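# Slide the paper tray side guide against the stack

## Task

Push the tray's side guide inward until the paper stack sits square and flat against the wall across from the guide. Finish with the guide latched in the closest notch, in contact or almost in contact with the stack along its whole length, without clamping it. The attempt ends at once if the guide is pressed extremely hard or slid extremely fast, or if the stack is pushed sideways beyond the tray walls. The result must hold by itself after the robot lets go, so release the guide and pull the gripper away at the end.

## Robot and tools

Robot: two arms, left_arm and right_arm, each with a parallel two-finger gripper. The names are labels only. left_arm sits on the +y side of the world frame. World frame: origin on the table surface between the arms, +z up, +x out over the table. State lines give each gripper's end_effector_position (m), end_effector_quat_wxyz, linear and angular velocity, and grip_measured. The printed hand position can be a little off, more at long reach. Arm bases may be tilted. Mounting plates and the metal frame behind the arms are fixed obstacles.

Gripper axes: fingers point along the gripper's own +z and close along its y. The reported position is the point between the pads when closed, roughly 2 cm short of the fingertips. Closing pushes the tips about 10 mm further along +z.

The 14-number row, used by both moving tools: left_arm dx, dy, dz, rx, ry, rz, opening, then right_arm in the same order. Always send all 14, even if one arm stays still. dx..rz are an offset, not a pose. They are in that gripper's own axes and measured from its pose in the most recent result showing it. Before any result in the scene, and for the second or later call within one reply, they are measured from where the robot is when the action begins. Scale: 1.0 = 0.6 m of travel or 180 degrees. Range -1 to 1. rx, ry, rz form one rotation vector. opening is absolute: +1 fully open (0.084 m), -1 closed. Zeros are not a hold-still: they pull the gripper back to the reference pose. An arm meant to stay put gets the offset back to its wanted pose in the first call and zeros afterwards.

execute_actions: argument actions, a list holding one item or none. Empty list: just reports state (LOOK). An item with rows (1 to 15 rows of 14 numbers) and optional steps (1 to 15, default 15) runs that many control steps of 1/30 s. Row k is used on step k, and the final row repeats if steps outnumber rows. Every row is counted from the same reference pose, not from the row before. An item with only steps (up to 300) is a wait. It counts from the previous result, so time spent thinking eats into it. Optional pictures (boolean) chooses whether camera images come back. A rejected call sends nothing.

move: target is one 14-number row as above (offsets from the same reference). speed is the top path speed in m/s, 0.002 to 0.5, default 0.25; turning is capped at twice that in rad/s. Both grippers follow straight paths that finish together, lasting 0.5 to 10 s; longer paths are cut short at 10 s. The opening is applied when the move starts. Paths ignore obstacles and the other arm, and grippers can lag, drift or overshoot the speed, especially near full reach. Faster contact hits harder, and aiming further beyond a contact presses harder. The result adds a move: line with the ending (done, off_target, moving, held, fault) and any limits (paced = pose clipped; held = some steps blocked, after which the arm may jump quickly), plus each gripper's distance to its target. If only one arm is named, the other finished normally.

wait: seconds, 0 to 10. Lets the scene run without new commands.

zoom_image: camera (cam_high, cam_left_wrist or cam_right_wrist) and region [x0, y0, x1, y1] in pixels of that camera's latest 504x504 image, at most 504 by 504, origin top-left. Returns an enlarged view.

show_instructions: no arguments; shows the scene's reference pages.

finished_scene: scene, the number of the current scene.

Control facts: each step the commanded pose is clipped to within 70 mm and 16 degrees of the measured pose, and damped inverse kinematics follows it, favoring position over orientation. After an action ends, an arm only continues to its last clipped pose, so far targets may need several calls; check the pose in each result. A Hand target line shows where the controller is currently driving each gripper. The simulation keeps running while you think. HELD marks steps where a row was not sent. A pose unreachable line means the clearance check altered or blocked the named arm's command.

Gripping: to hold something, command an opening clearly below grip_measured; lower means harder squeeze (about 24 N per pad max). Fast closing can hit harder.

Cautions: Press gently and slide the guide slowly; excessive force or speed on the guide fails the attempt, as does shoving the paper out past the tray walls. Do not knock anything off the table. Keep the arms from striking or pushing each other. If contact torque reaches a joint's load limit (waist and shoulder 46.5 N m, upper arm roll, elbow and forearm roll 27.9, wrist pitch and wrist roll 18.6), that arm backs off, freezes for 10 s and drops the rest of the call. Sustained loads heat motors: MOTOR HOT appears from 65 °C and at 80 °C the arm is braked (OVER-TEMPERATURE FAULT). Occasionally a loose object gets a brief external nudge. When finished, open the gripper and back away so the guide stays latched on its own.

Each tool is called after ">>>" in YAML: its name, and indented under it one key for each argument.

Reference images:

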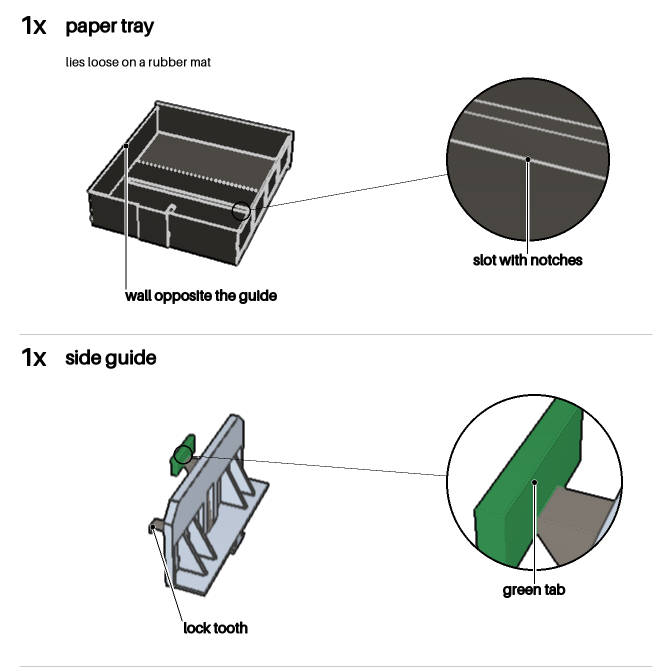

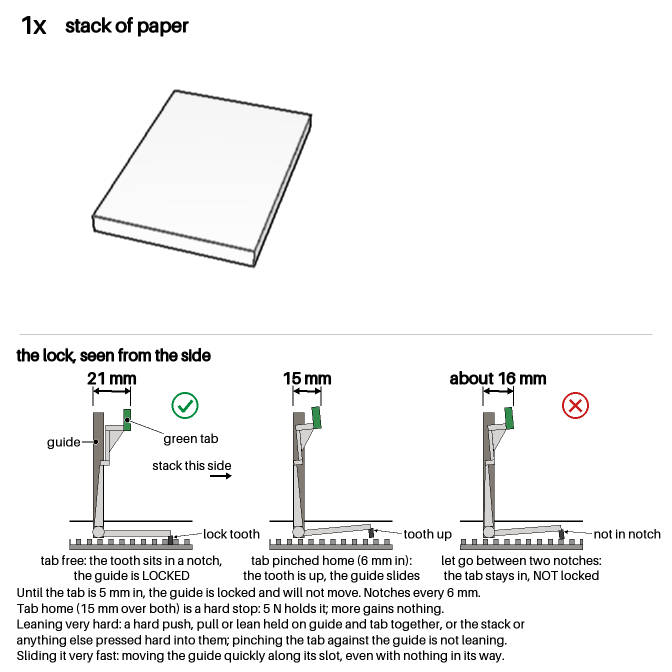

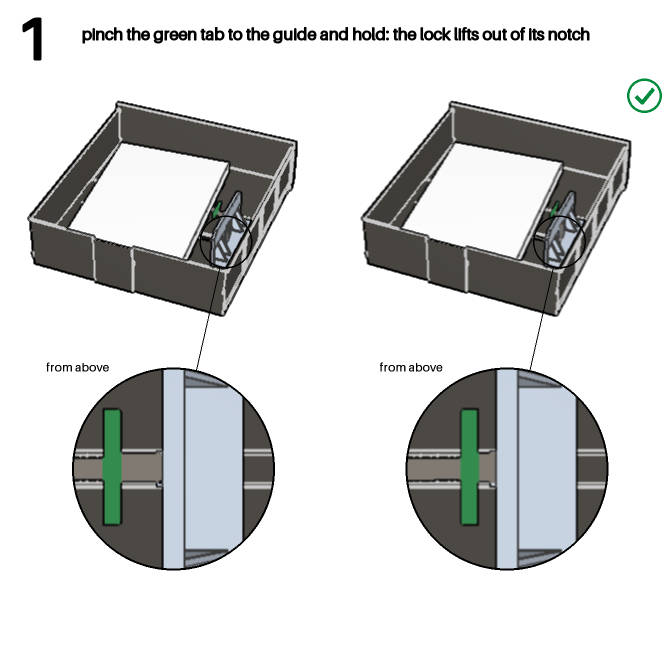

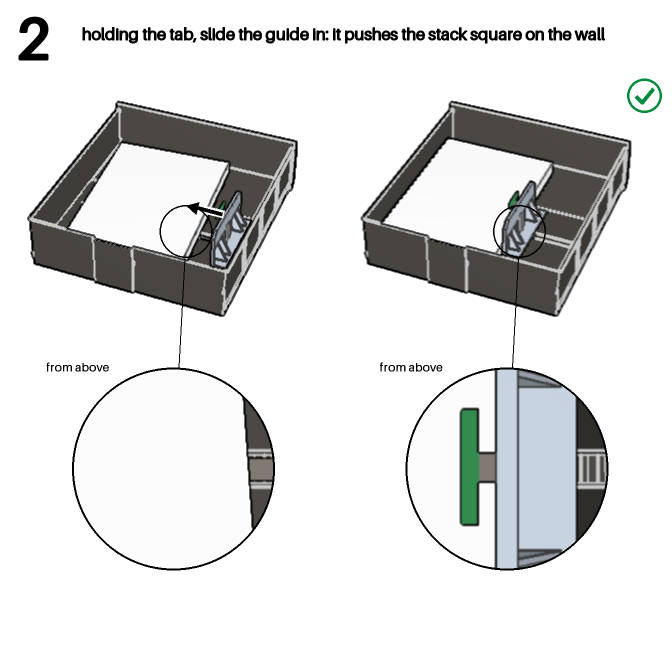

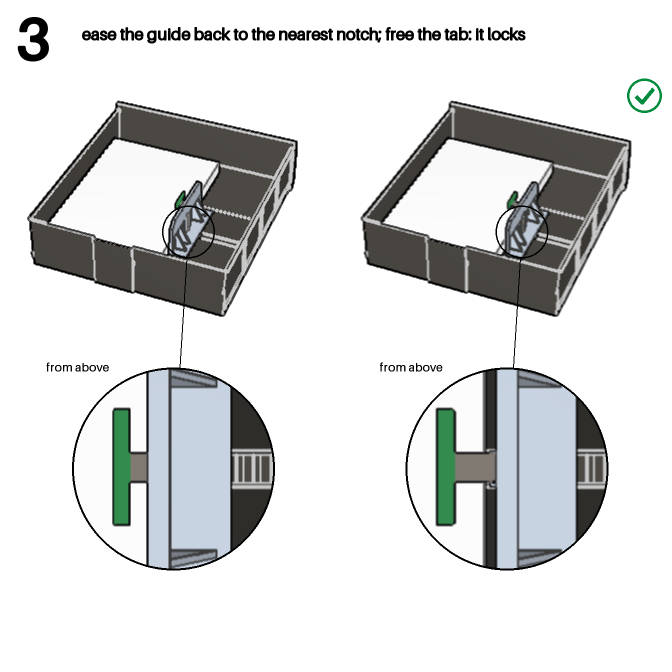

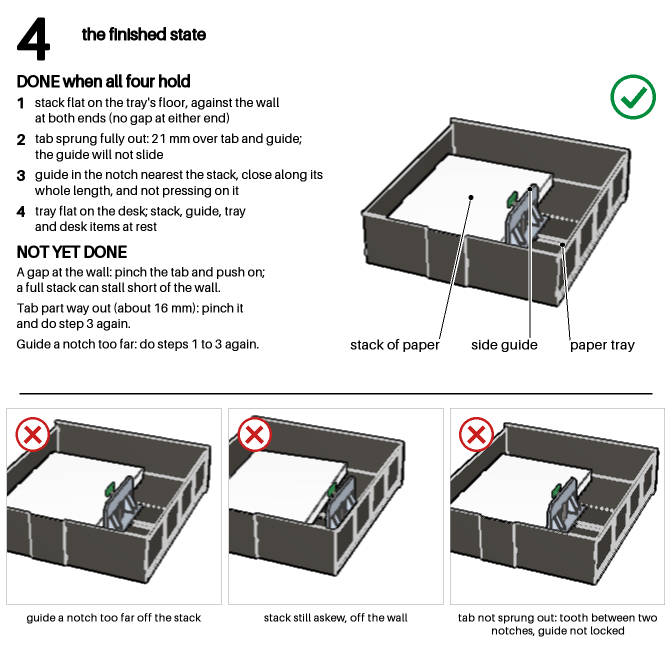

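## Session

>>> execute_actions:
  actions: []

>>> zoom_image:
  camera: "cam_high"
  region: [100,150,400,450]

Scene clock: 0.00 s of 4100.00 s.
left_arm: end_effector_position=(+0.1600, +0.2172, +0.1661) grip_measured=+1.00 end_effector_quat_wxyz=(-0.315, -0.298, +0.829, -0.353) end_effector_velocity=(-0.000, -0.000, -0.000) end_effector_angular_velocity=(+0.000, +0.001, -0.000) | right_arm: end_effector_position=(+0.4243, -0.3642, +0.1783) grip_measured=+1.00 end_effector_quat_wxyz=(+0.025, +0.923, +0.369, -0.105) end_effector_velocity=(+0.000, -0.000, +0.000) end_effector_angular_velocity=(-0.001, -0.001, +0.001)
Joint positions: left_arm=[-0.414 -0.708  1.054  0.278  0.265  1.207  2.838  0.084] | right_arm=[-0.168 -0.096  0.104  0.862 -0.5    0.963 -0.316  0.084]
Joint velocities: left_arm=[-0.  0. -0.  0.  0.  0. -0. -0.] | right_arm=[ 0.    -0.     0.     0.    -0.001  0.     0.    -0.   ]
Hand target (left_arm): +0.160, +0.217, +0.166; -0.315, -0.298, +0.829, -0.353
Hand target (right_arm): +0.424, -0.364, +0.178; +0.025, +0.923, +0.369, -0.105

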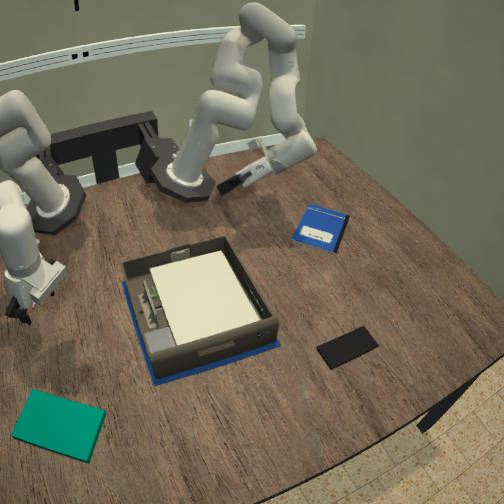

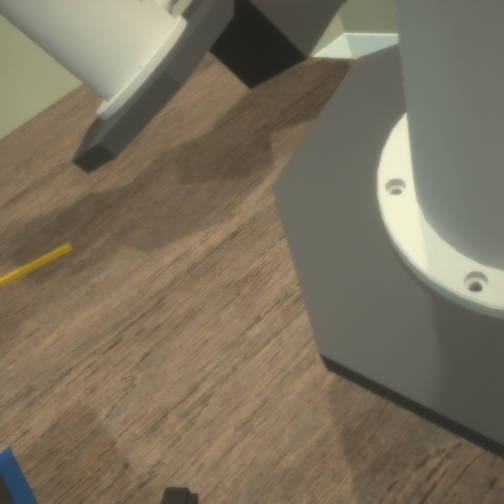

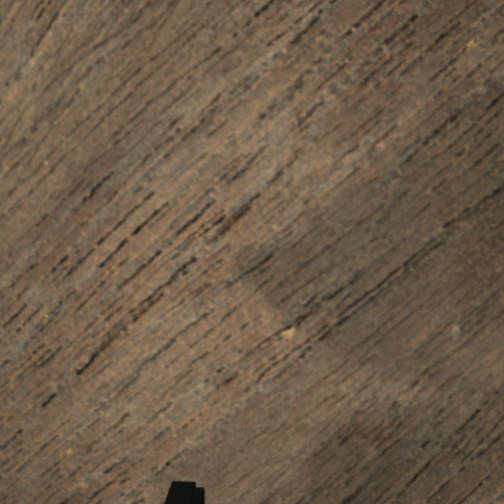

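Region (100, 150, 400, 450) of cam_high's 504x504 image, scaled by 1.680, with more detail than that image has.

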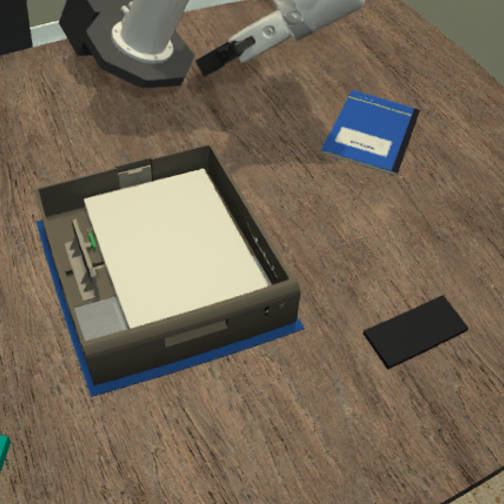

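>>> move:
  target: [0,0,0,0,0,0,1,0.1795,-0.4045,-0.064,0.0163,0.0686,0.241,1]

Scene clock: 19.53 s of 4100.00 s.
left_arm: end_effector_position=(+0.1600, +0.2172, +0.1661) grip_measured=+1.00 end_effector_quat_wxyz=(-0.315, -0.298, +0.829, -0.353) end_effector_velocity=(+0.000, +0.000, -0.000) end_effector_angular_velocity=(+0.000, +0.001, +0.001) | right_arm: end_effector_position=(+0.3395, -0.1099, +0.2012) grip_measured=+1.00 end_effector_quat_wxyz=(-0.002, +1.000, +0.000, -0.001) end_effector_velocity=(-0.001, +0.002, -0.000) end_effector_angular_velocity=(-0.006, -0.004, +0.000)
Joint positions: left_arm=[-0.414 -0.708  1.054  0.278  0.265  1.207  2.838  0.084] | right_arm=[ 0.062 -0.015  0.461  0.738 -0.557  0.796  1.103  0.084]
Joint velocities: left_arm=[ 0.     0.001 -0.     0.    -0.001 -0.    -0.     0.   ] | right_arm=[ 0.004  0.005  0.004  0.003 -0.011  0.006  0.016  0.   ]
Hand target (left_arm): +0.160, +0.217, +0.166; -0.315, -0.298, +0.829, -0.353
Hand target (right_arm): +0.339, -0.110, +0.201; -0.002, +1.000, +0.000, -0.001
Off the commanded pose (left_arm): 0.000 m, 0 deg.
Off the commanded pose (right_arm): 0.001 m, 0 deg.
After step 90, 14.40 s passed at rest.
move: done
camera_calibration (this result's frames):
cam_left_wrist: T_world_to_cam=[[-0.713766, 0.587108, -0.381895, 0.0763213], [0.622272, 0.281356, -0.73049, 0.023735], [-0.321428, -0.759041, -0.566163, 0.439066], [0, 0, 0, 1]] pos_world=[0.180834, 0.281782, 0.295068]
cam_right_wrist: T_world_to_cam=[[-0.0114279, -0.999777, -0.0177598, -0.0684556], [-0.999934, 0.011402, 0.0015578, 0.406862], [-0.00135495, 0.0177765, -0.999841, 0.330619], [0, 0, 0, 1]] pos_world=[0.4065, -0.0789566, 0.328717]

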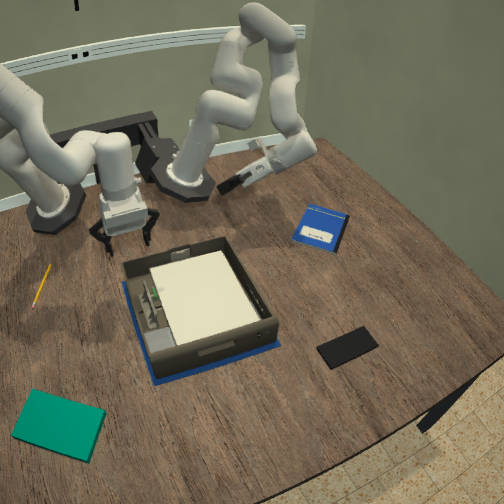

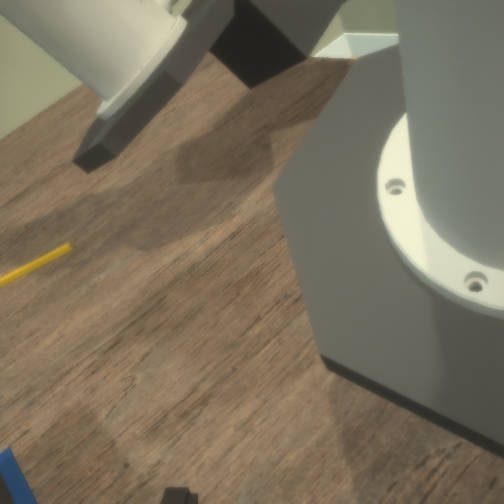

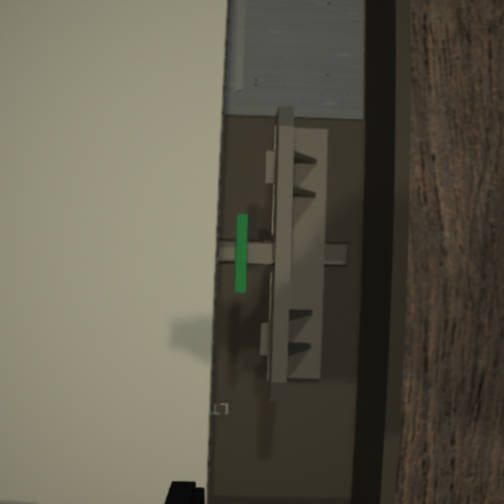

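>>> move:
  target: [0,0,0,0,0,0,1,0.111,-0.0505,0.125,0,0,0.007,0]

>>> zoom_image:
  camera: "cam_high"
  region: [100,220,220,340]

Scene clock: 30.93 s of 4100.00 s.
left_arm: end_effector_position=(+0.1600, +0.2172, +0.1661) grip_measured=+1.00 end_effector_quat_wxyz=(-0.315, -0.298, +0.829, -0.353) end_effector_velocity=(-0.000, +0.000, -0.000) end_effector_angular_velocity=(+0.000, +0.000, -0.002) | right_arm: end_effector_position=(+0.4057, -0.0796, +0.1260) grip_measured=-0.01 end_effector_quat_wxyz=(-0.002, +1.000, -0.011, -0.001) end_effector_velocity=(+0.001, -0.001, -0.002) end_effector_angular_velocity=(-0.003, +0.001, -0.001)
Joint positions: left_arm=[-0.414 -0.708  1.054  0.278  0.265  1.207  2.838  0.084] | right_arm=[ 0.048  0.353  0.385  1.    -0.803  0.758  1.225  0.044]
Joint velocities: left_arm=[ 0.     0.     0.     0.     0.001  0.001  0.    -0.   ] | right_arm=[ 0.     0.005 -0.003  0.005 -0.003  0.003  0.     0.   ]
Hand target (left_arm): +0.160, +0.217, +0.166; -0.315, -0.298, +0.829, -0.353
Hand target (right_arm): +0.406, -0.080, +0.126; -0.002, +1.000, -0.011, -0.001
Off the commanded pose (left_arm): 0.000 m, 0 deg.
Off the commanded pose (right_arm): 0.000 m, 0 deg.
After step 90, 7.37 s passed at rest.
move: done
camera_calibration (this result's frames):
cam_left_wrist: T_world_to_cam=[[-0.713766, 0.587107, -0.381895, 0.0763214], [0.622272, 0.281356, -0.73049, 0.023735], [-0.321428, -0.759041, -0.566163, 0.439066], [0, 0, 0, 1]] pos_world=[0.180834, 0.281782, 0.295068]
cam_right_wrist: T_world_to_cam=[[-0.0338236, -0.99927, -0.017763, -0.0295569], [-0.999428, 0.0338055, 0.00131818, 0.474473], [-0.000716729, 0.0177974, -0.999841, 0.254756], [0, 0, 0, 1]] pos_world=[0.473384, -0.0501091, 0.253565]

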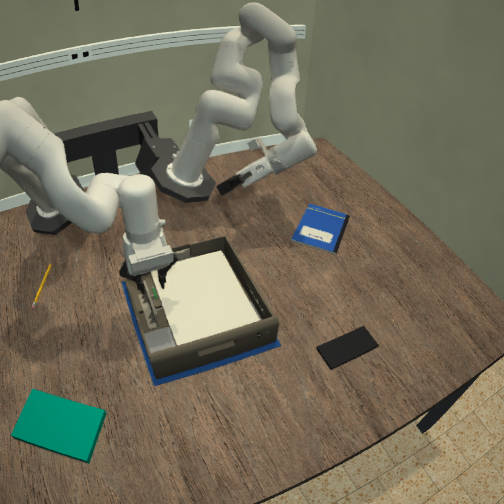

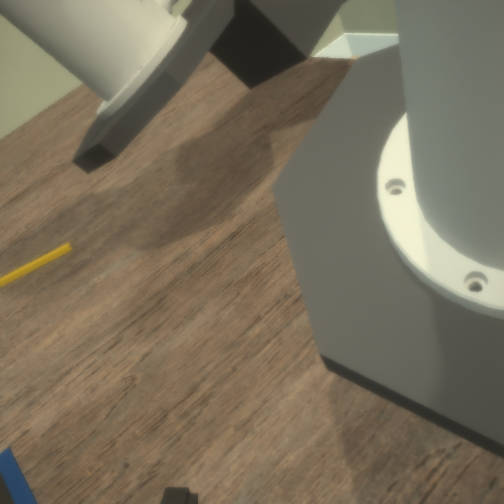

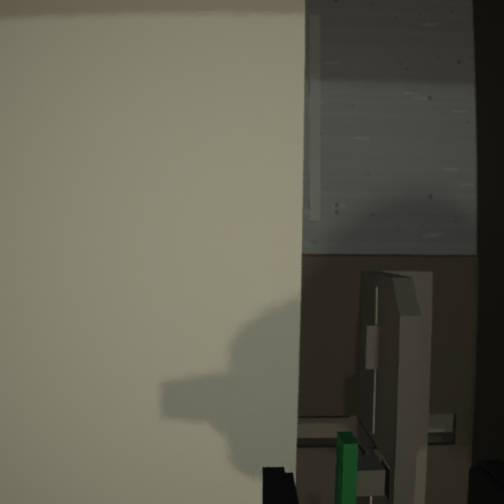

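Region (100, 220, 220, 340) of cam_high's 504x504 image, scaled by 4.200, with more detail than that image has.

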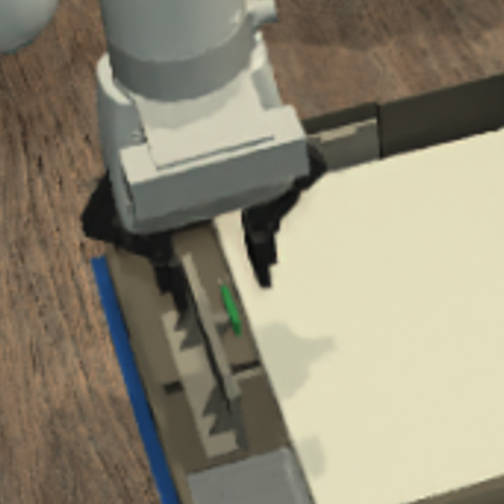

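>>> move:
  target: [0,0,0,0,0,0,1,0,0,0.035,0,0,0,0]
  speed: 0.05

>>> zoom_image:
  camera: "cam_high"
  region: [120,240,200,320]

Scene clock: 43.07 s of 4100.00 s.
left_arm: end_effector_position=(+0.1600, +0.2172, +0.1661) grip_measured=+1.00 end_effector_quat_wxyz=(-0.315, -0.298, +0.829, -0.353) end_effector_velocity=(-0.000, -0.000, +0.000) end_effector_angular_velocity=(-0.000, +0.002, +0.000) | right_arm: end_effector_position=(+0.4057, -0.0795, +0.1052) grip_measured=-0.01 end_effector_quat_wxyz=(-0.002, +1.000, -0.011, -0.001) end_effector_velocity=(+0.000, +0.001, -0.000) end_effector_angular_velocity=(+0.001, -0.000, -0.002)
Joint positions: left_arm=[-0.414 -0.708  1.054  0.278  0.265  1.207  2.838  0.084] | right_arm=[ 0.05   0.401  0.36   1.008 -0.852  0.724  1.255  0.044]
Joint velocities: left_arm=[-0.     0.001 -0.     0.    -0.001  0.    -0.001  0.   ] | right_arm=[ 0.001  0.002 -0.001  0.001 -0.001 -0.002  0.003 -0.   ]
Hand target (left_arm): +0.160, +0.217, +0.166; -0.315, -0.298, +0.829, -0.353
Hand target (right_arm): +0.406, -0.080, +0.105; -0.002, +1.000, -0.011, -0.001
Off the commanded pose (left_arm): 0.000 m, 0 deg.
Off the commanded pose (right_arm): 0.000 m, 0 deg.
After step 90, 8.33 s passed at rest.
move: done
camera_calibration (this result's frames):
cam_left_wrist: T_world_to_cam=[[-0.713766, 0.587107, -0.381895, 0.0763214], [0.622272, 0.281356, -0.73049, 0.0237351], [-0.321428, -0.759041, -0.566163, 0.439066], [0, 0, 0, 1]] pos_world=[0.180834, 0.281782, 0.295068]
cam_right_wrist: T_world_to_cam=[[-0.0337933, -0.999267, -0.0179654, -0.0298094], [-0.999429, 0.0337785, 0.0011292, 0.4745], [-0.000521529, 0.0179933, -0.999838, 0.233921], [0, 0, 0, 1]] pos_world=[0.473343, -0.0500244, 0.232812]

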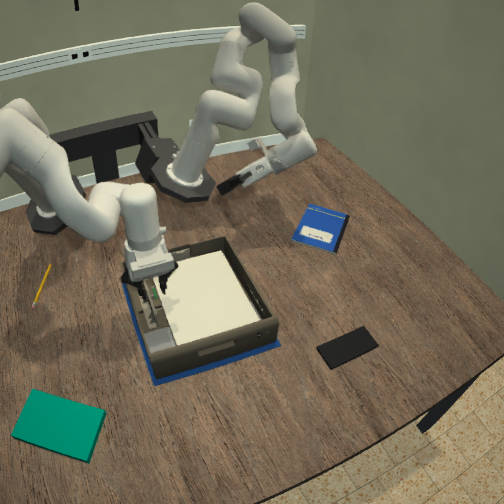

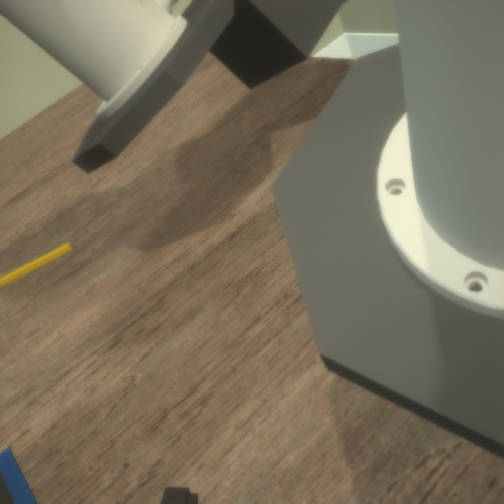

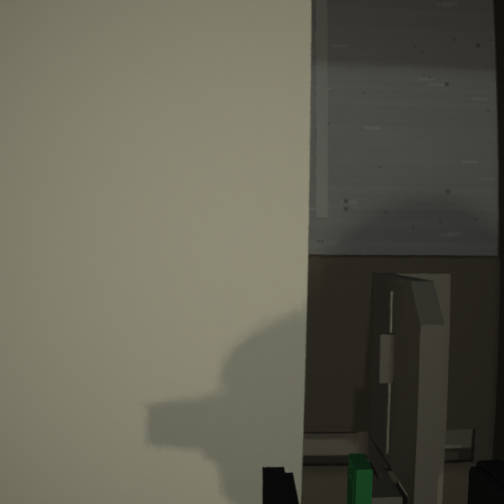

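Region (120, 240, 200, 320) of cam_high's 504x504 image, scaled by 6.300, with more detail than that image has.

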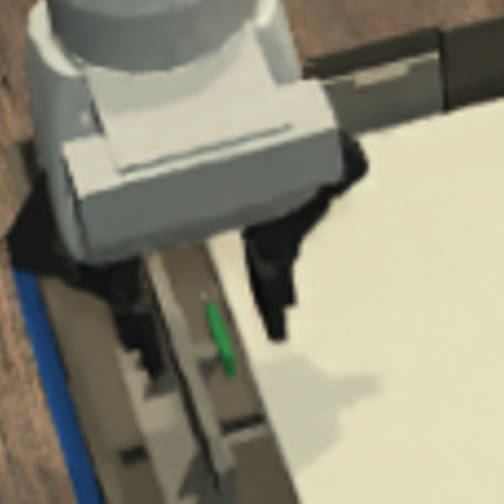

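>>> move:
  target: [0,0,0,0,0,0,1,0,0.008,0.032,0,0,0,-0.2]
  speed: 0.04

>>> move:
  target: [0,0,0,0,0,0,1,0,0,0,0,0,0,-0.5]

>>> zoom_image:
  camera: "cam_high"
  region: [120,250,200,330]

Scene clock: 52.63 s of 4100.00 s.
left_arm: end_effector_position=(+0.1600, +0.2172, +0.1661) grip_measured=+1.00 end_effector_quat_wxyz=(-0.315, -0.298, +0.829, -0.353) end_effector_velocity=(-0.000, -0.000, -0.000) end_effector_angular_velocity=(-0.000, +0.003, +0.002) | right_arm: end_effector_position=(+0.4056, -0.0841, +0.0862) grip_measured=-0.22 end_effector_quat_wxyz=(-0.002, +1.000, -0.011, -0.001) end_effector_velocity=(+0.001, +0.001, +0.000) end_effector_angular_velocity=(+0.003, -0.003, +0.000)
Joint positions: left_arm=[-0.414 -0.708  1.054  0.278  0.265  1.207  2.838  0.084] | right_arm=[ 0.045  0.436  0.334  1.007 -0.897  0.689  1.277  0.035]
Joint velocities: left_arm=[ 0.001  0.002 -0.    -0.    -0.002 -0.    -0.001 -0.   ] | right_arm=[ 0.001  0.    -0.     0.001 -0.003 -0.003  0.002 -0.   ]
Hand target (left_arm): +0.160, +0.217, +0.166; -0.315, -0.298, +0.829, -0.353
Hand target (right_arm): +0.406, -0.084, +0.086; -0.002, +1.000, -0.011, -0.001
Off the commanded pose (left_arm): 0.000 m, 0 deg.
Off the commanded pose (right_arm): 0.000 m, 0 deg.
After step 90, 5.73 s passed at rest.
move: done
camera_calibration (this result's frames):
cam_left_wrist: T_world_to_cam=[[-0.713765, 0.587108, -0.381895, 0.0763214], [0.622272, 0.281356, -0.73049, 0.0237352], [-0.321428, -0.759041, -0.566163, 0.439066], [0, 0, 0, 1]] pos_world=[0.180834, 0.281782, 0.295068]
cam_right_wrist: T_world_to_cam=[[-0.0336959, -0.999268, -0.018131, -0.0348288], [-0.999432, 0.0336845, 0.00092954, 0.474583], [-0.000318125, 0.018152, -0.999835, 0.214933], [0, 0, 0, 1]] pos_world=[0.473208, -0.0546909, 0.213825]

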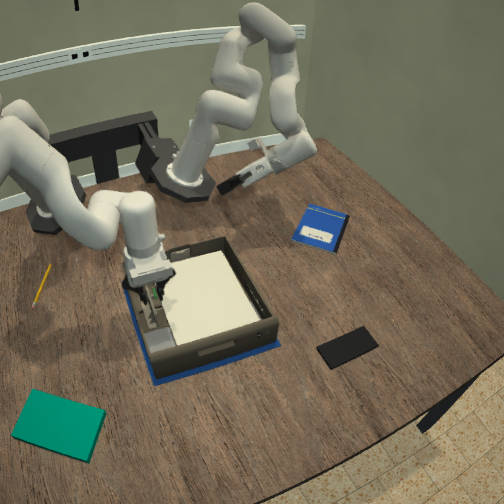

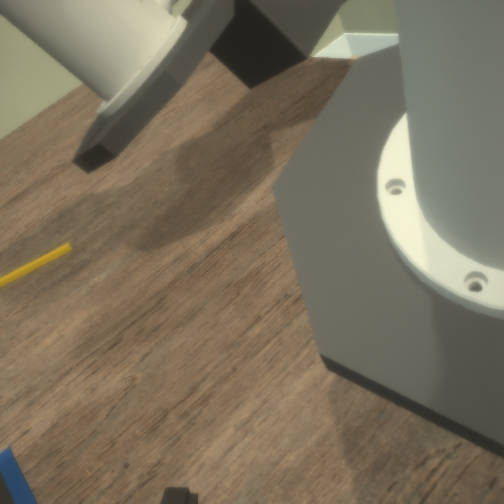

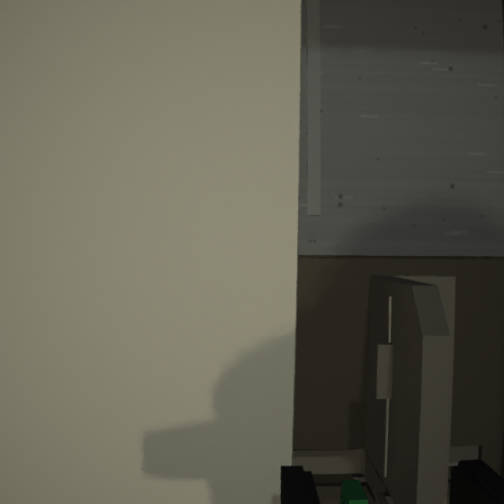

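Scene clock: 53.13 s of 4100.00 s.
left_arm: end_effector_position=(+0.1600, +0.2172, +0.1661) grip_measured=+1.00 end_effector_quat_wxyz=(-0.315, -0.298, +0.829, -0.353) end_effector_velocity=(+0.000, -0.000, +0.000) end_effector_angular_velocity=(-0.000, -0.000, -0.000) | right_arm: end_effector_position=(+0.4056, -0.0840, +0.0863) grip_measured=-0.52 end_effector_quat_wxyz=(-0.002, +1.000, -0.011, -0.001) end_effector_velocity=(+0.000, -0.001, +0.000) end_effector_angular_velocity=(-0.002, -0.000, +0.001)
Joint positions: left_arm=[-0.414 -0.708  1.054  0.278  0.265  1.207  2.838  0.084] | right_arm=[ 0.045  0.436  0.334  1.007 -0.897  0.689  1.277  0.021]
Joint velocities: left_arm=[-0.001 -0.001  0.    -0.     0.     0.001 -0.001 -0.   ] | right_arm=[-0.    -0.001  0.    -0.    -0.001  0.001 -0.    -0.   ]
Hand target (left_arm): +0.160, +0.217, +0.166; -0.315, -0.298, +0.829, -0.353
Hand target (right_arm): +0.406, -0.084, +0.086; -0.002, +1.000, -0.011, -0.001
Off the commanded pose (left_arm): 0.000 m, 0 deg.
Off the commanded pose (right_arm): 0.000 m, 0 deg.
move: done
camera_calibration (this result's frames):
cam_left_wrist: T_world_to_cam=[[-0.713766, 0.587107, -0.381895, 0.0763214], [0.622272, 0.281356, -0.73049, 0.0237352], [-0.321428, -0.759041, -0.566163, 0.439066], [0, 0, 0, 1]] pos_world=[0.180834, 0.281782, 0.295068]
cam_right_wrist: T_world_to_cam=[[-0.0335517, -0.999267, -0.0184163, -0.0347057], [-0.999437, 0.0335428, 0.000794407, 0.474578], [-0.00017609, 0.0184326, -0.99983, 0.214995], [0, 0, 0, 1]] pos_world=[0.473185, -0.0545618, 0.213942]

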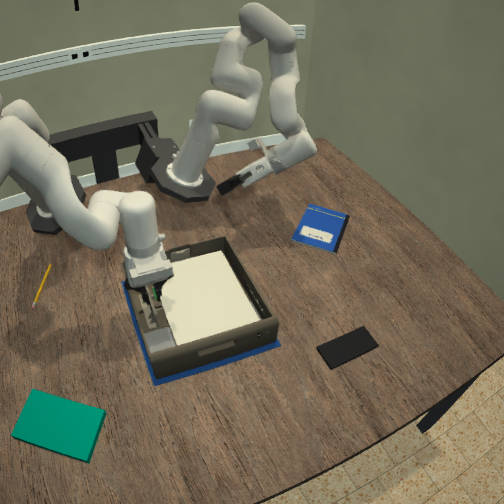

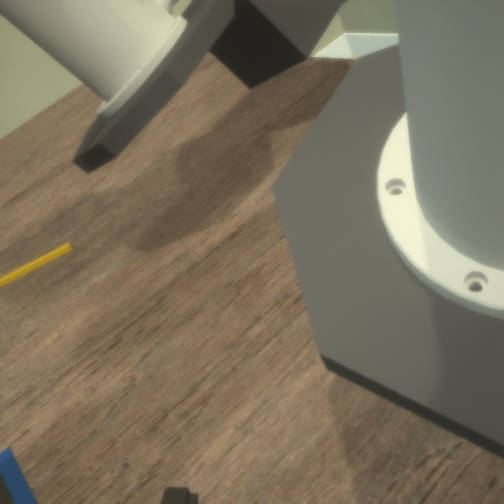

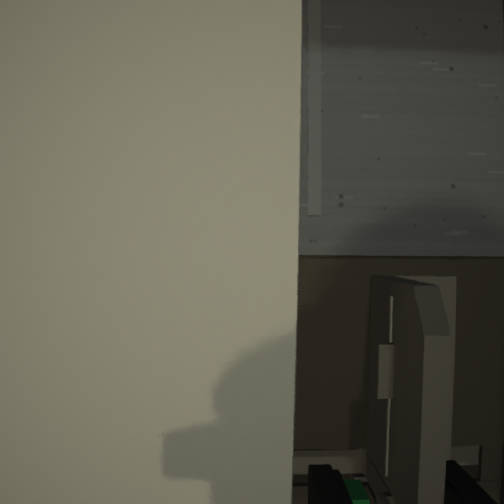

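Region (120, 250, 200, 330) of cam_high's 504x504 image, scaled by 6.300, with more detail than that image has.

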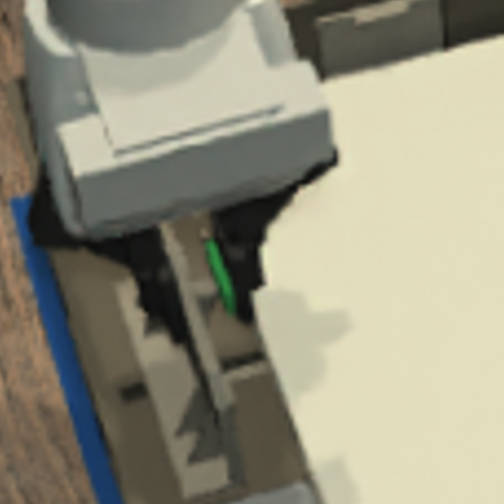

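>>> move:
  target: [0,0,0,0,0,0,1,0,0.001,0,0,0,0,-0.75]

>>> move:
  target: [0,0,0,0,0,0,1,0,-0.01,0,0,0,0,-0.75]
  speed: 0.006

Scene clock: 58.10 s of 4100.00 s.
left_arm: end_effector_position=(+0.1600, +0.2172, +0.1661) grip_measured=+1.00 end_effector_quat_wxyz=(-0.315, -0.298, +0.829, -0.353) end_effector_velocity=(-0.000, +0.000, -0.000) end_effector_angular_velocity=(+0.002, -0.001, -0.002) | right_arm: end_effector_position=(+0.4057, -0.0848, +0.0862) grip_measured=-0.66 end_effector_quat_wxyz=(-0.002, +1.000, -0.011, -0.001) end_effector_velocity=(-0.000, -0.000, -0.000) end_effector_angular_velocity=(-0.000, -0.001, +0.002)
Joint positions: left_arm=[-0.414 -0.708  1.054  0.278  0.265  1.207  2.838  0.084] | right_arm=[ 0.044  0.435  0.333  1.005 -0.897  0.688  1.276  0.015]
Joint velocities: left_arm=[-0.    -0.     0.    -0.     0.003 -0.    -0.    -0.   ] | right_arm=[ 0.    -0.    -0.    -0.001 -0.002 -0.001 -0.     0.   ]
Hand target (left_arm): +0.160, +0.217, +0.166; -0.315, -0.298, +0.829, -0.353
Hand target (right_arm): +0.406, -0.085, +0.086; -0.002, +1.000, -0.011, -0.001
Off the commanded pose (left_arm): 0.000 m, 0 deg.
Off the commanded pose (right_arm): 0.000 m, 0 deg.
After step 90, 1.27 s passed at rest.
move: done
camera_calibration (this result's frames):
cam_left_wrist: T_world_to_cam=[[-0.713766, 0.587107, -0.381895, 0.0763214], [0.622272, 0.281356, -0.73049, 0.0237354], [-0.321428, -0.759041, -0.566163, 0.439066], [0, 0, 0, 1]] pos_world=[0.180834, 0.281782, 0.295068]
cam_right_wrist: T_world_to_cam=[[-0.0339147, -0.99926, -0.0181423, -0.0353848], [-0.999425, 0.0339042, 0.000886369, 0.474705], [-0.000270613, 0.0181619, -0.999835, 0.214886], [0, 0, 0, 1]] pos_world=[0.47329, -0.0553559, 0.213788]

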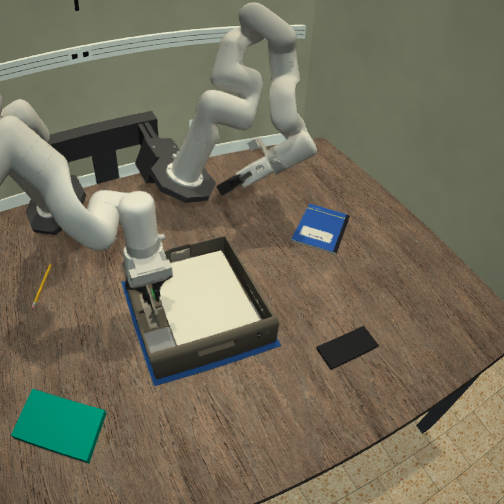

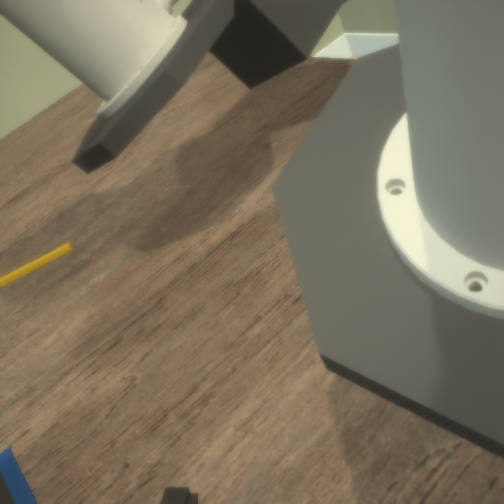

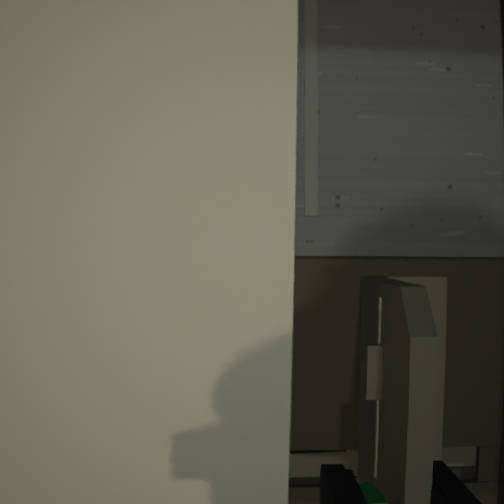

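Scene clock: 59.33 s of 4100.00 s.
left_arm: end_effector_position=(+0.1600, +0.2172, +0.1661) grip_measured=+1.00 end_effector_quat_wxyz=(-0.315, -0.298, +0.829, -0.353) end_effector_velocity=(-0.000, +0.000, -0.000) end_effector_angular_velocity=(+0.001, -0.001, -0.001) | right_arm: end_effector_position=(+0.4058, -0.0788, +0.0862) grip_measured=-0.66 end_effector_quat_wxyz=(-0.002, +1.000, -0.011, -0.001) end_effector_velocity=(-0.000, +0.001, -0.000) end_effector_angular_velocity=(-0.000, +0.001, -0.001)
Joint positions: left_arm=[-0.414 -0.708  1.054  0.278  0.265  1.207  2.838  0.084] | right_arm=[ 0.054  0.448  0.335  1.02  -0.897  0.695  1.283  0.015]
Joint velocities: left_arm=[ 0.001 -0.001 -0.    -0.     0.003  0.001 -0.    -0.   ] | right_arm=[0.001 0.002 0.    0.002 0.001 0.001 0.001 0.   ]
Hand target (left_arm): +0.160, +0.217, +0.166; -0.315, -0.298, +0.829, -0.353
Hand target (right_arm): +0.406, -0.079, +0.086; -0.002, +1.000, -0.011, -0.001
Off the commanded pose (left_arm): 0.000 m, 0 deg.
Off the commanded pose (right_arm): 0.000 m, 0 deg.
move: done
camera_calibration (this result's frames):
cam_left_wrist: T_world_to_cam=[[-0.713766, 0.587108, -0.381895, 0.0763213], [0.622272, 0.281356, -0.73049, 0.0237353], [-0.321428, -0.759041, -0.566163, 0.439066], [0, 0, 0, 1]] pos_world=[0.180834, 0.281782, 0.295068]
cam_right_wrist: T_world_to_cam=[[-0.0339562, -0.999257, -0.0182152, -0.029415], [-0.999423, 0.0339457, 0.000888205, 0.474635], [-0.000269217, 0.0182349, -0.999834, 0.214806], [0, 0, 0, 1]] pos_world=[0.47342, -0.0494219, 0.213812]

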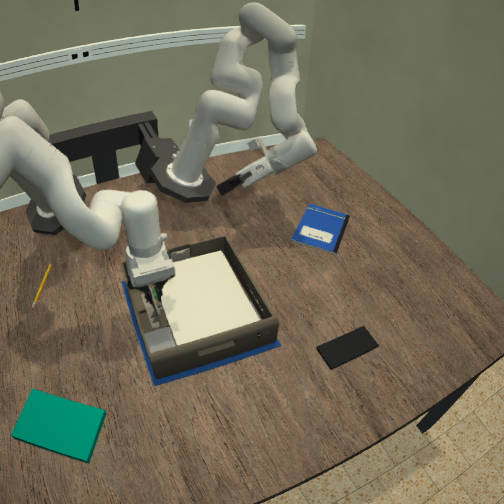

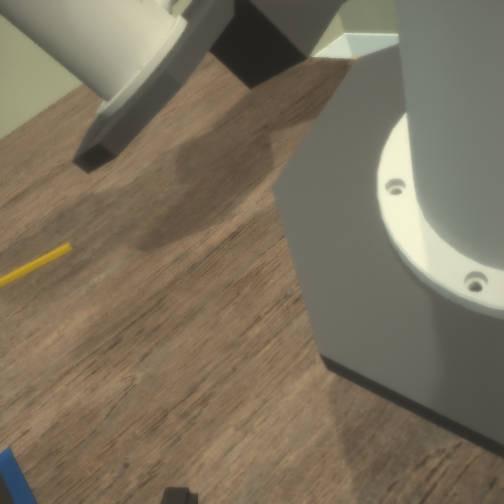

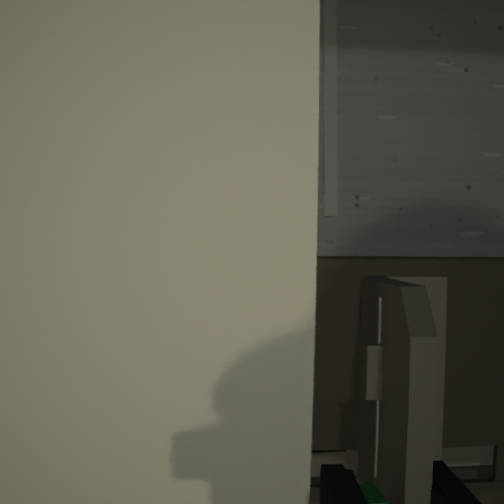

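>>> move:
  target: [0,0,0,0,0,0,1,0,-0.024,0,0,0,0,-0.75]
  speed: 0.006

>>> zoom_image:
  camera: "cam_high"
  region: [180,230,300,350]

Scene clock: 70.97 s of 4100.00 s.
left_arm: end_effector_position=(+0.1600, +0.2172, +0.1661) grip_measured=+1.00 end_effector_quat_wxyz=(-0.315, -0.298, +0.829, -0.353) end_effector_velocity=(-0.000, +0.000, -0.000) end_effector_angular_velocity=(+0.001, +0.002, +0.002) | right_arm: end_effector_position=(+0.4061, -0.0645, +0.0862) grip_measured=-0.66 end_effector_quat_wxyz=(-0.002, +1.000, -0.011, -0.001) end_effector_velocity=(-0.001, +0.001, -0.001) end_effector_angular_velocity=(-0.002, +0.003, +0.001)
Joint positions: left_arm=[-0.414 -0.708  1.054  0.278  0.265  1.207  2.838  0.084] | right_arm=[ 0.078  0.479  0.339  1.056 -0.897  0.714  1.301  0.015]
Joint velocities: left_arm=[ 0.001  0.002  0.     0.    -0.    -0.001 -0.     0.   ] | right_arm=[0.002 0.003 0.    0.001 0.001 0.002 0.001 0.   ]
Hand target (left_arm): +0.160, +0.217, +0.166; -0.315, -0.298, +0.829, -0.353
Hand target (right_arm): +0.406, -0.064, +0.086; -0.002, +1.000, -0.011, -0.001
Off the commanded pose (left_arm): 0.000 m, 0 deg.
Off the commanded pose (right_arm): 0.000 m, 0 deg.
After step 90, 6.03 s passed at rest.
move: done
camera_calibration (this result's frames):
cam_left_wrist: T_world_to_cam=[[-0.713765, 0.587108, -0.381895, 0.0763212], [0.622272, 0.281356, -0.73049, 0.0237353], [-0.321428, -0.759041, -0.566163, 0.439066], [0, 0, 0, 1]] pos_world=[0.180834, 0.281782, 0.295068]
cam_right_wrist: T_world_to_cam=[[-0.0340267, -0.999252, -0.0183591, -0.0150102], [-0.999421, 0.0340151, 0.00094422, 0.474421], [-0.000319026, 0.0183806, -0.999831, 0.214619], [0, 0, 0, 1]] pos_world=[0.473703, -0.0350812, 0.213859]

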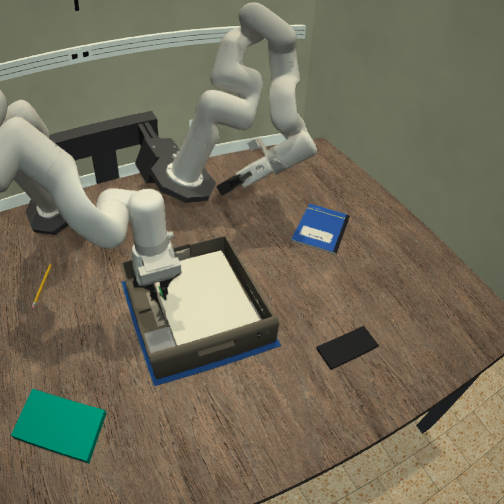

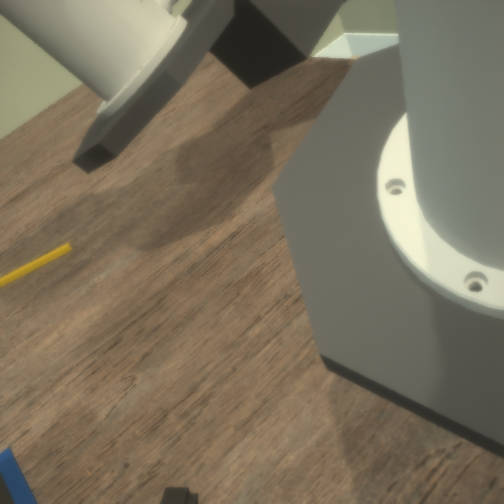

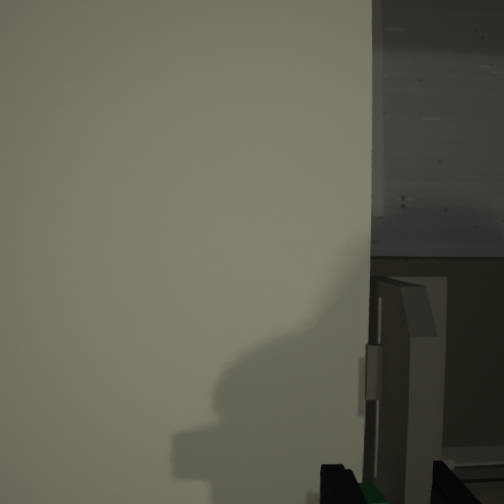

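Region (180, 230, 300, 350) of cam_high's 504x504 image, scaled by 4.200, with more detail than that image has.

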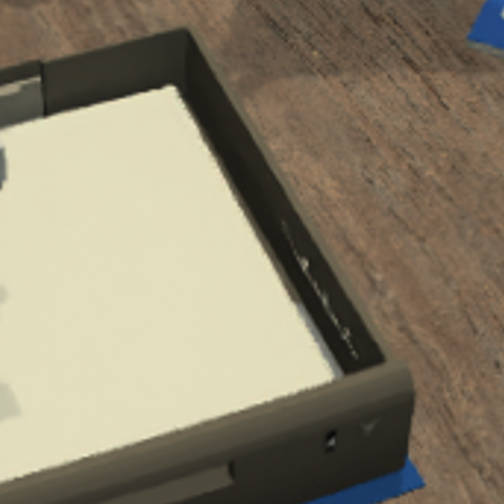

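>>> move:
  target: [-0.234,-0.497,-0.207,-0.2386,-0.2129,0.2014,1,0,0,0,0,0,0,-0.75]

>>> move:
  target: [0,0,0,0,0,0,1,0,-0.014,0,0,0,0,-0.75]
  speed: 0.005

Scene clock: 88.37 s of 4100.00 s.
left_arm: end_effector_position=(+0.5001, +0.1805, +0.2504) grip_measured=+1.00 end_effector_quat_wxyz=(-0.000, -0.000, +1.000, +0.001) end_effector_velocity=(+0.001, -0.001, +0.000) end_effector_angular_velocity=(+0.004, -0.002, -0.005) | right_arm: end_effector_position=(+0.4061, -0.0645, +0.0862) grip_measured=-0.66 end_effector_quat_wxyz=(-0.002, +1.000, -0.011, -0.001) end_effector_velocity=(+0.000, +0.000, +0.000) end_effector_angular_velocity=(+0.001, -0.000, -0.001)
Joint positions: left_arm=[-0.949 -0.028  0.565  0.978  0.5    0.97   2.658  0.084] | right_arm=[ 0.078  0.479  0.339  1.056 -0.897  0.714  1.301  0.015]
Joint velocities: left_arm=[-0.002  0.006 -0.002  0.005  0.002  0.     0.001  0.   ] | right_arm=[-0.    -0.     0.     0.     0.001 -0.001 -0.     0.   ]
Hand target (left_arm): +0.500, +0.180, +0.250; -0.000, +0.000, +1.000, +0.001
Hand target (right_arm): +0.406, -0.064, +0.086; -0.002, +1.000, -0.011, -0.001
Off the commanded pose (left_arm): 0.000 m, 0 deg.
Off the commanded pose (right_arm): 0.000 m, 0 deg.
After step 90, 11.50 s passed at rest.
move: done
camera_calibration (this result's frames):
cam_left_wrist: T_world_to_cam=[[-0.00619844, 0.999731, 0.0223406, -0.156766], [0.999959, 0.0060505, 0.00668373, -0.439758], [0.00654676, 0.0223812, -0.999728, 0.371753], [0, 0, 0, 1]] pos_world=[0.436335, 0.151065, 0.378094]
cam_right_wrist: T_world_to_cam=[[-0.0340192, -0.999253, -0.0183486, -0.015016], [-0.999421, 0.0340072, 0.000964377, 0.474408], [-0.000339672, 0.0183708, -0.999831, 0.21462], [0, 0, 0, 1]] pos_world=[0.473695, -0.0350808, 0.213851]

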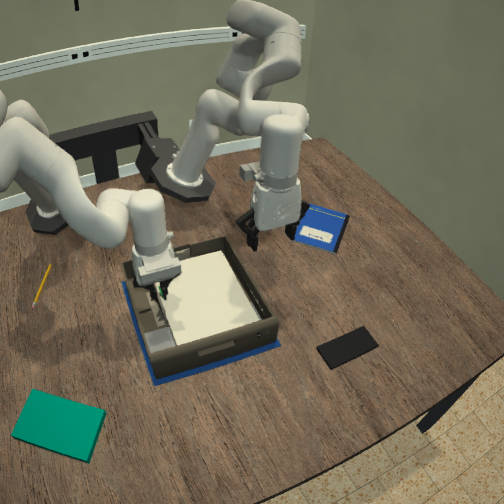

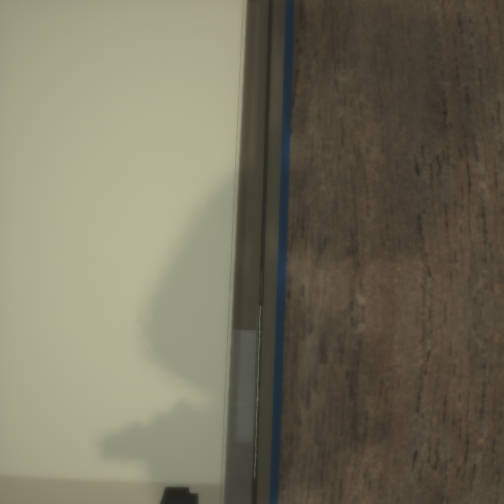

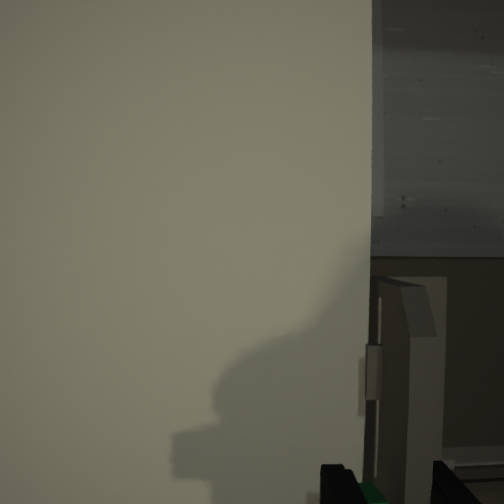

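Scene clock: 90.27 s of 4100.00 s.
left_arm: end_effector_position=(+0.5001, +0.1805, +0.2504) grip_measured=+1.00 end_effector_quat_wxyz=(-0.000, -0.000, +1.000, +0.001) end_effector_velocity=(+0.000, +0.000, -0.000) end_effector_angular_velocity=(+0.001, -0.001, +0.000) | right_arm: end_effector_position=(+0.4063, -0.0561, +0.0863) grip_measured=-0.66 end_effector_quat_wxyz=(-0.002, +1.000, -0.011, -0.001) end_effector_velocity=(+0.000, +0.001, +0.000) end_effector_angular_velocity=(+0.001, -0.001, +0.000)
Joint positions: left_arm=[-0.949 -0.028  0.565  0.978  0.5    0.97   2.658  0.084] | right_arm=[ 0.092  0.497  0.341  1.077 -0.897  0.726  1.31   0.015]
Joint velocities: left_arm=[ 0.001 -0.    -0.    -0.     0.002 -0.001 -0.001  0.   ] | right_arm=[ 0.001  0.001 -0.     0.002 -0.001 -0.     0.001  0.   ]
Hand target (left_arm): +0.500, +0.181, +0.250; -0.000, -0.000, +1.000, +0.001
Hand target (right_arm): +0.406, -0.056, +0.086; -0.002, +1.000, -0.011, -0.001
Off the commanded pose (left_arm): 0.000 m, 0 deg.
Off the commanded pose (right_arm): 0.000 m, 0 deg.
move: done
camera_calibration (this result's frames):
cam_left_wrist: T_world_to_cam=[[-0.00619873, 0.999731, 0.0223405, -0.156766], [0.999959, 0.00605079, 0.00668374, -0.439758], [0.00654677, 0.022381, -0.999728, 0.371753], [0, 0, 0, 1]] pos_world=[0.436335, 0.151065, 0.378094]
cam_right_wrist: T_world_to_cam=[[-0.0341009, -0.999248, -0.0184378, -0.00662474], [-0.999418, 0.0340892, 0.000953285, 0.474322], [-0.000324038, 0.0184596, -0.99983, 0.214498], [0, 0, 0, 1]] pos_world=[0.47389, -0.0267485, 0.213887]

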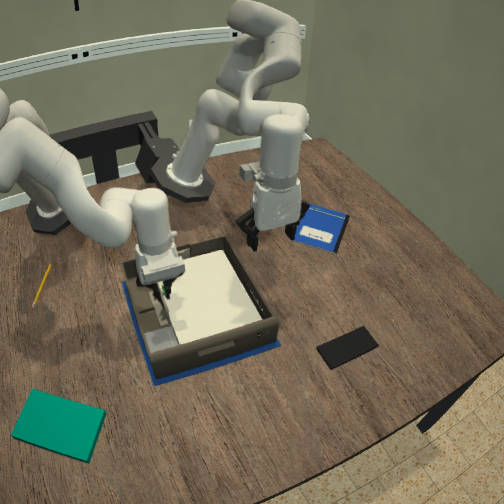

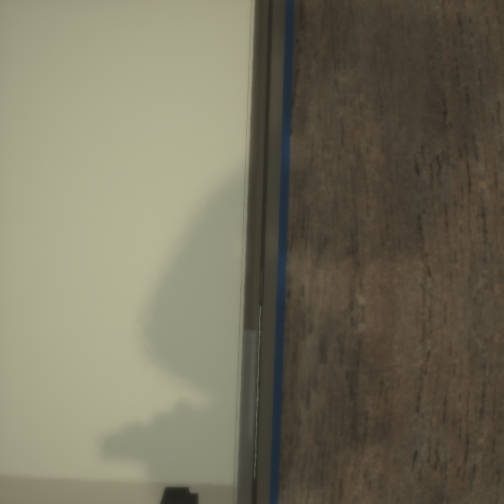

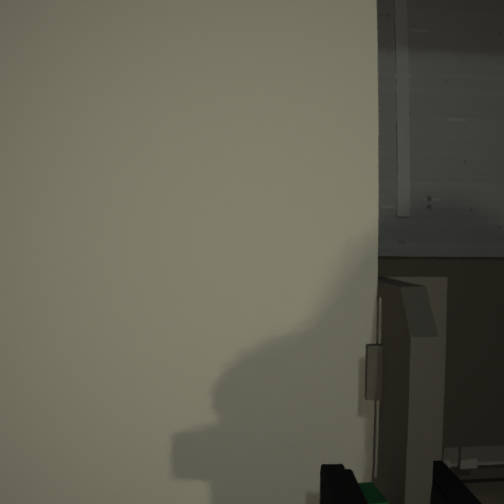

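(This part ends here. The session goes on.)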